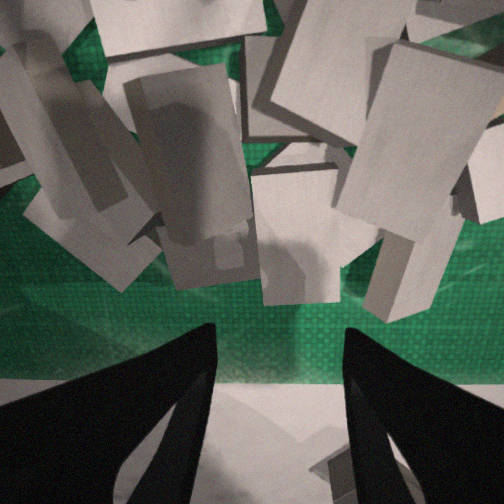

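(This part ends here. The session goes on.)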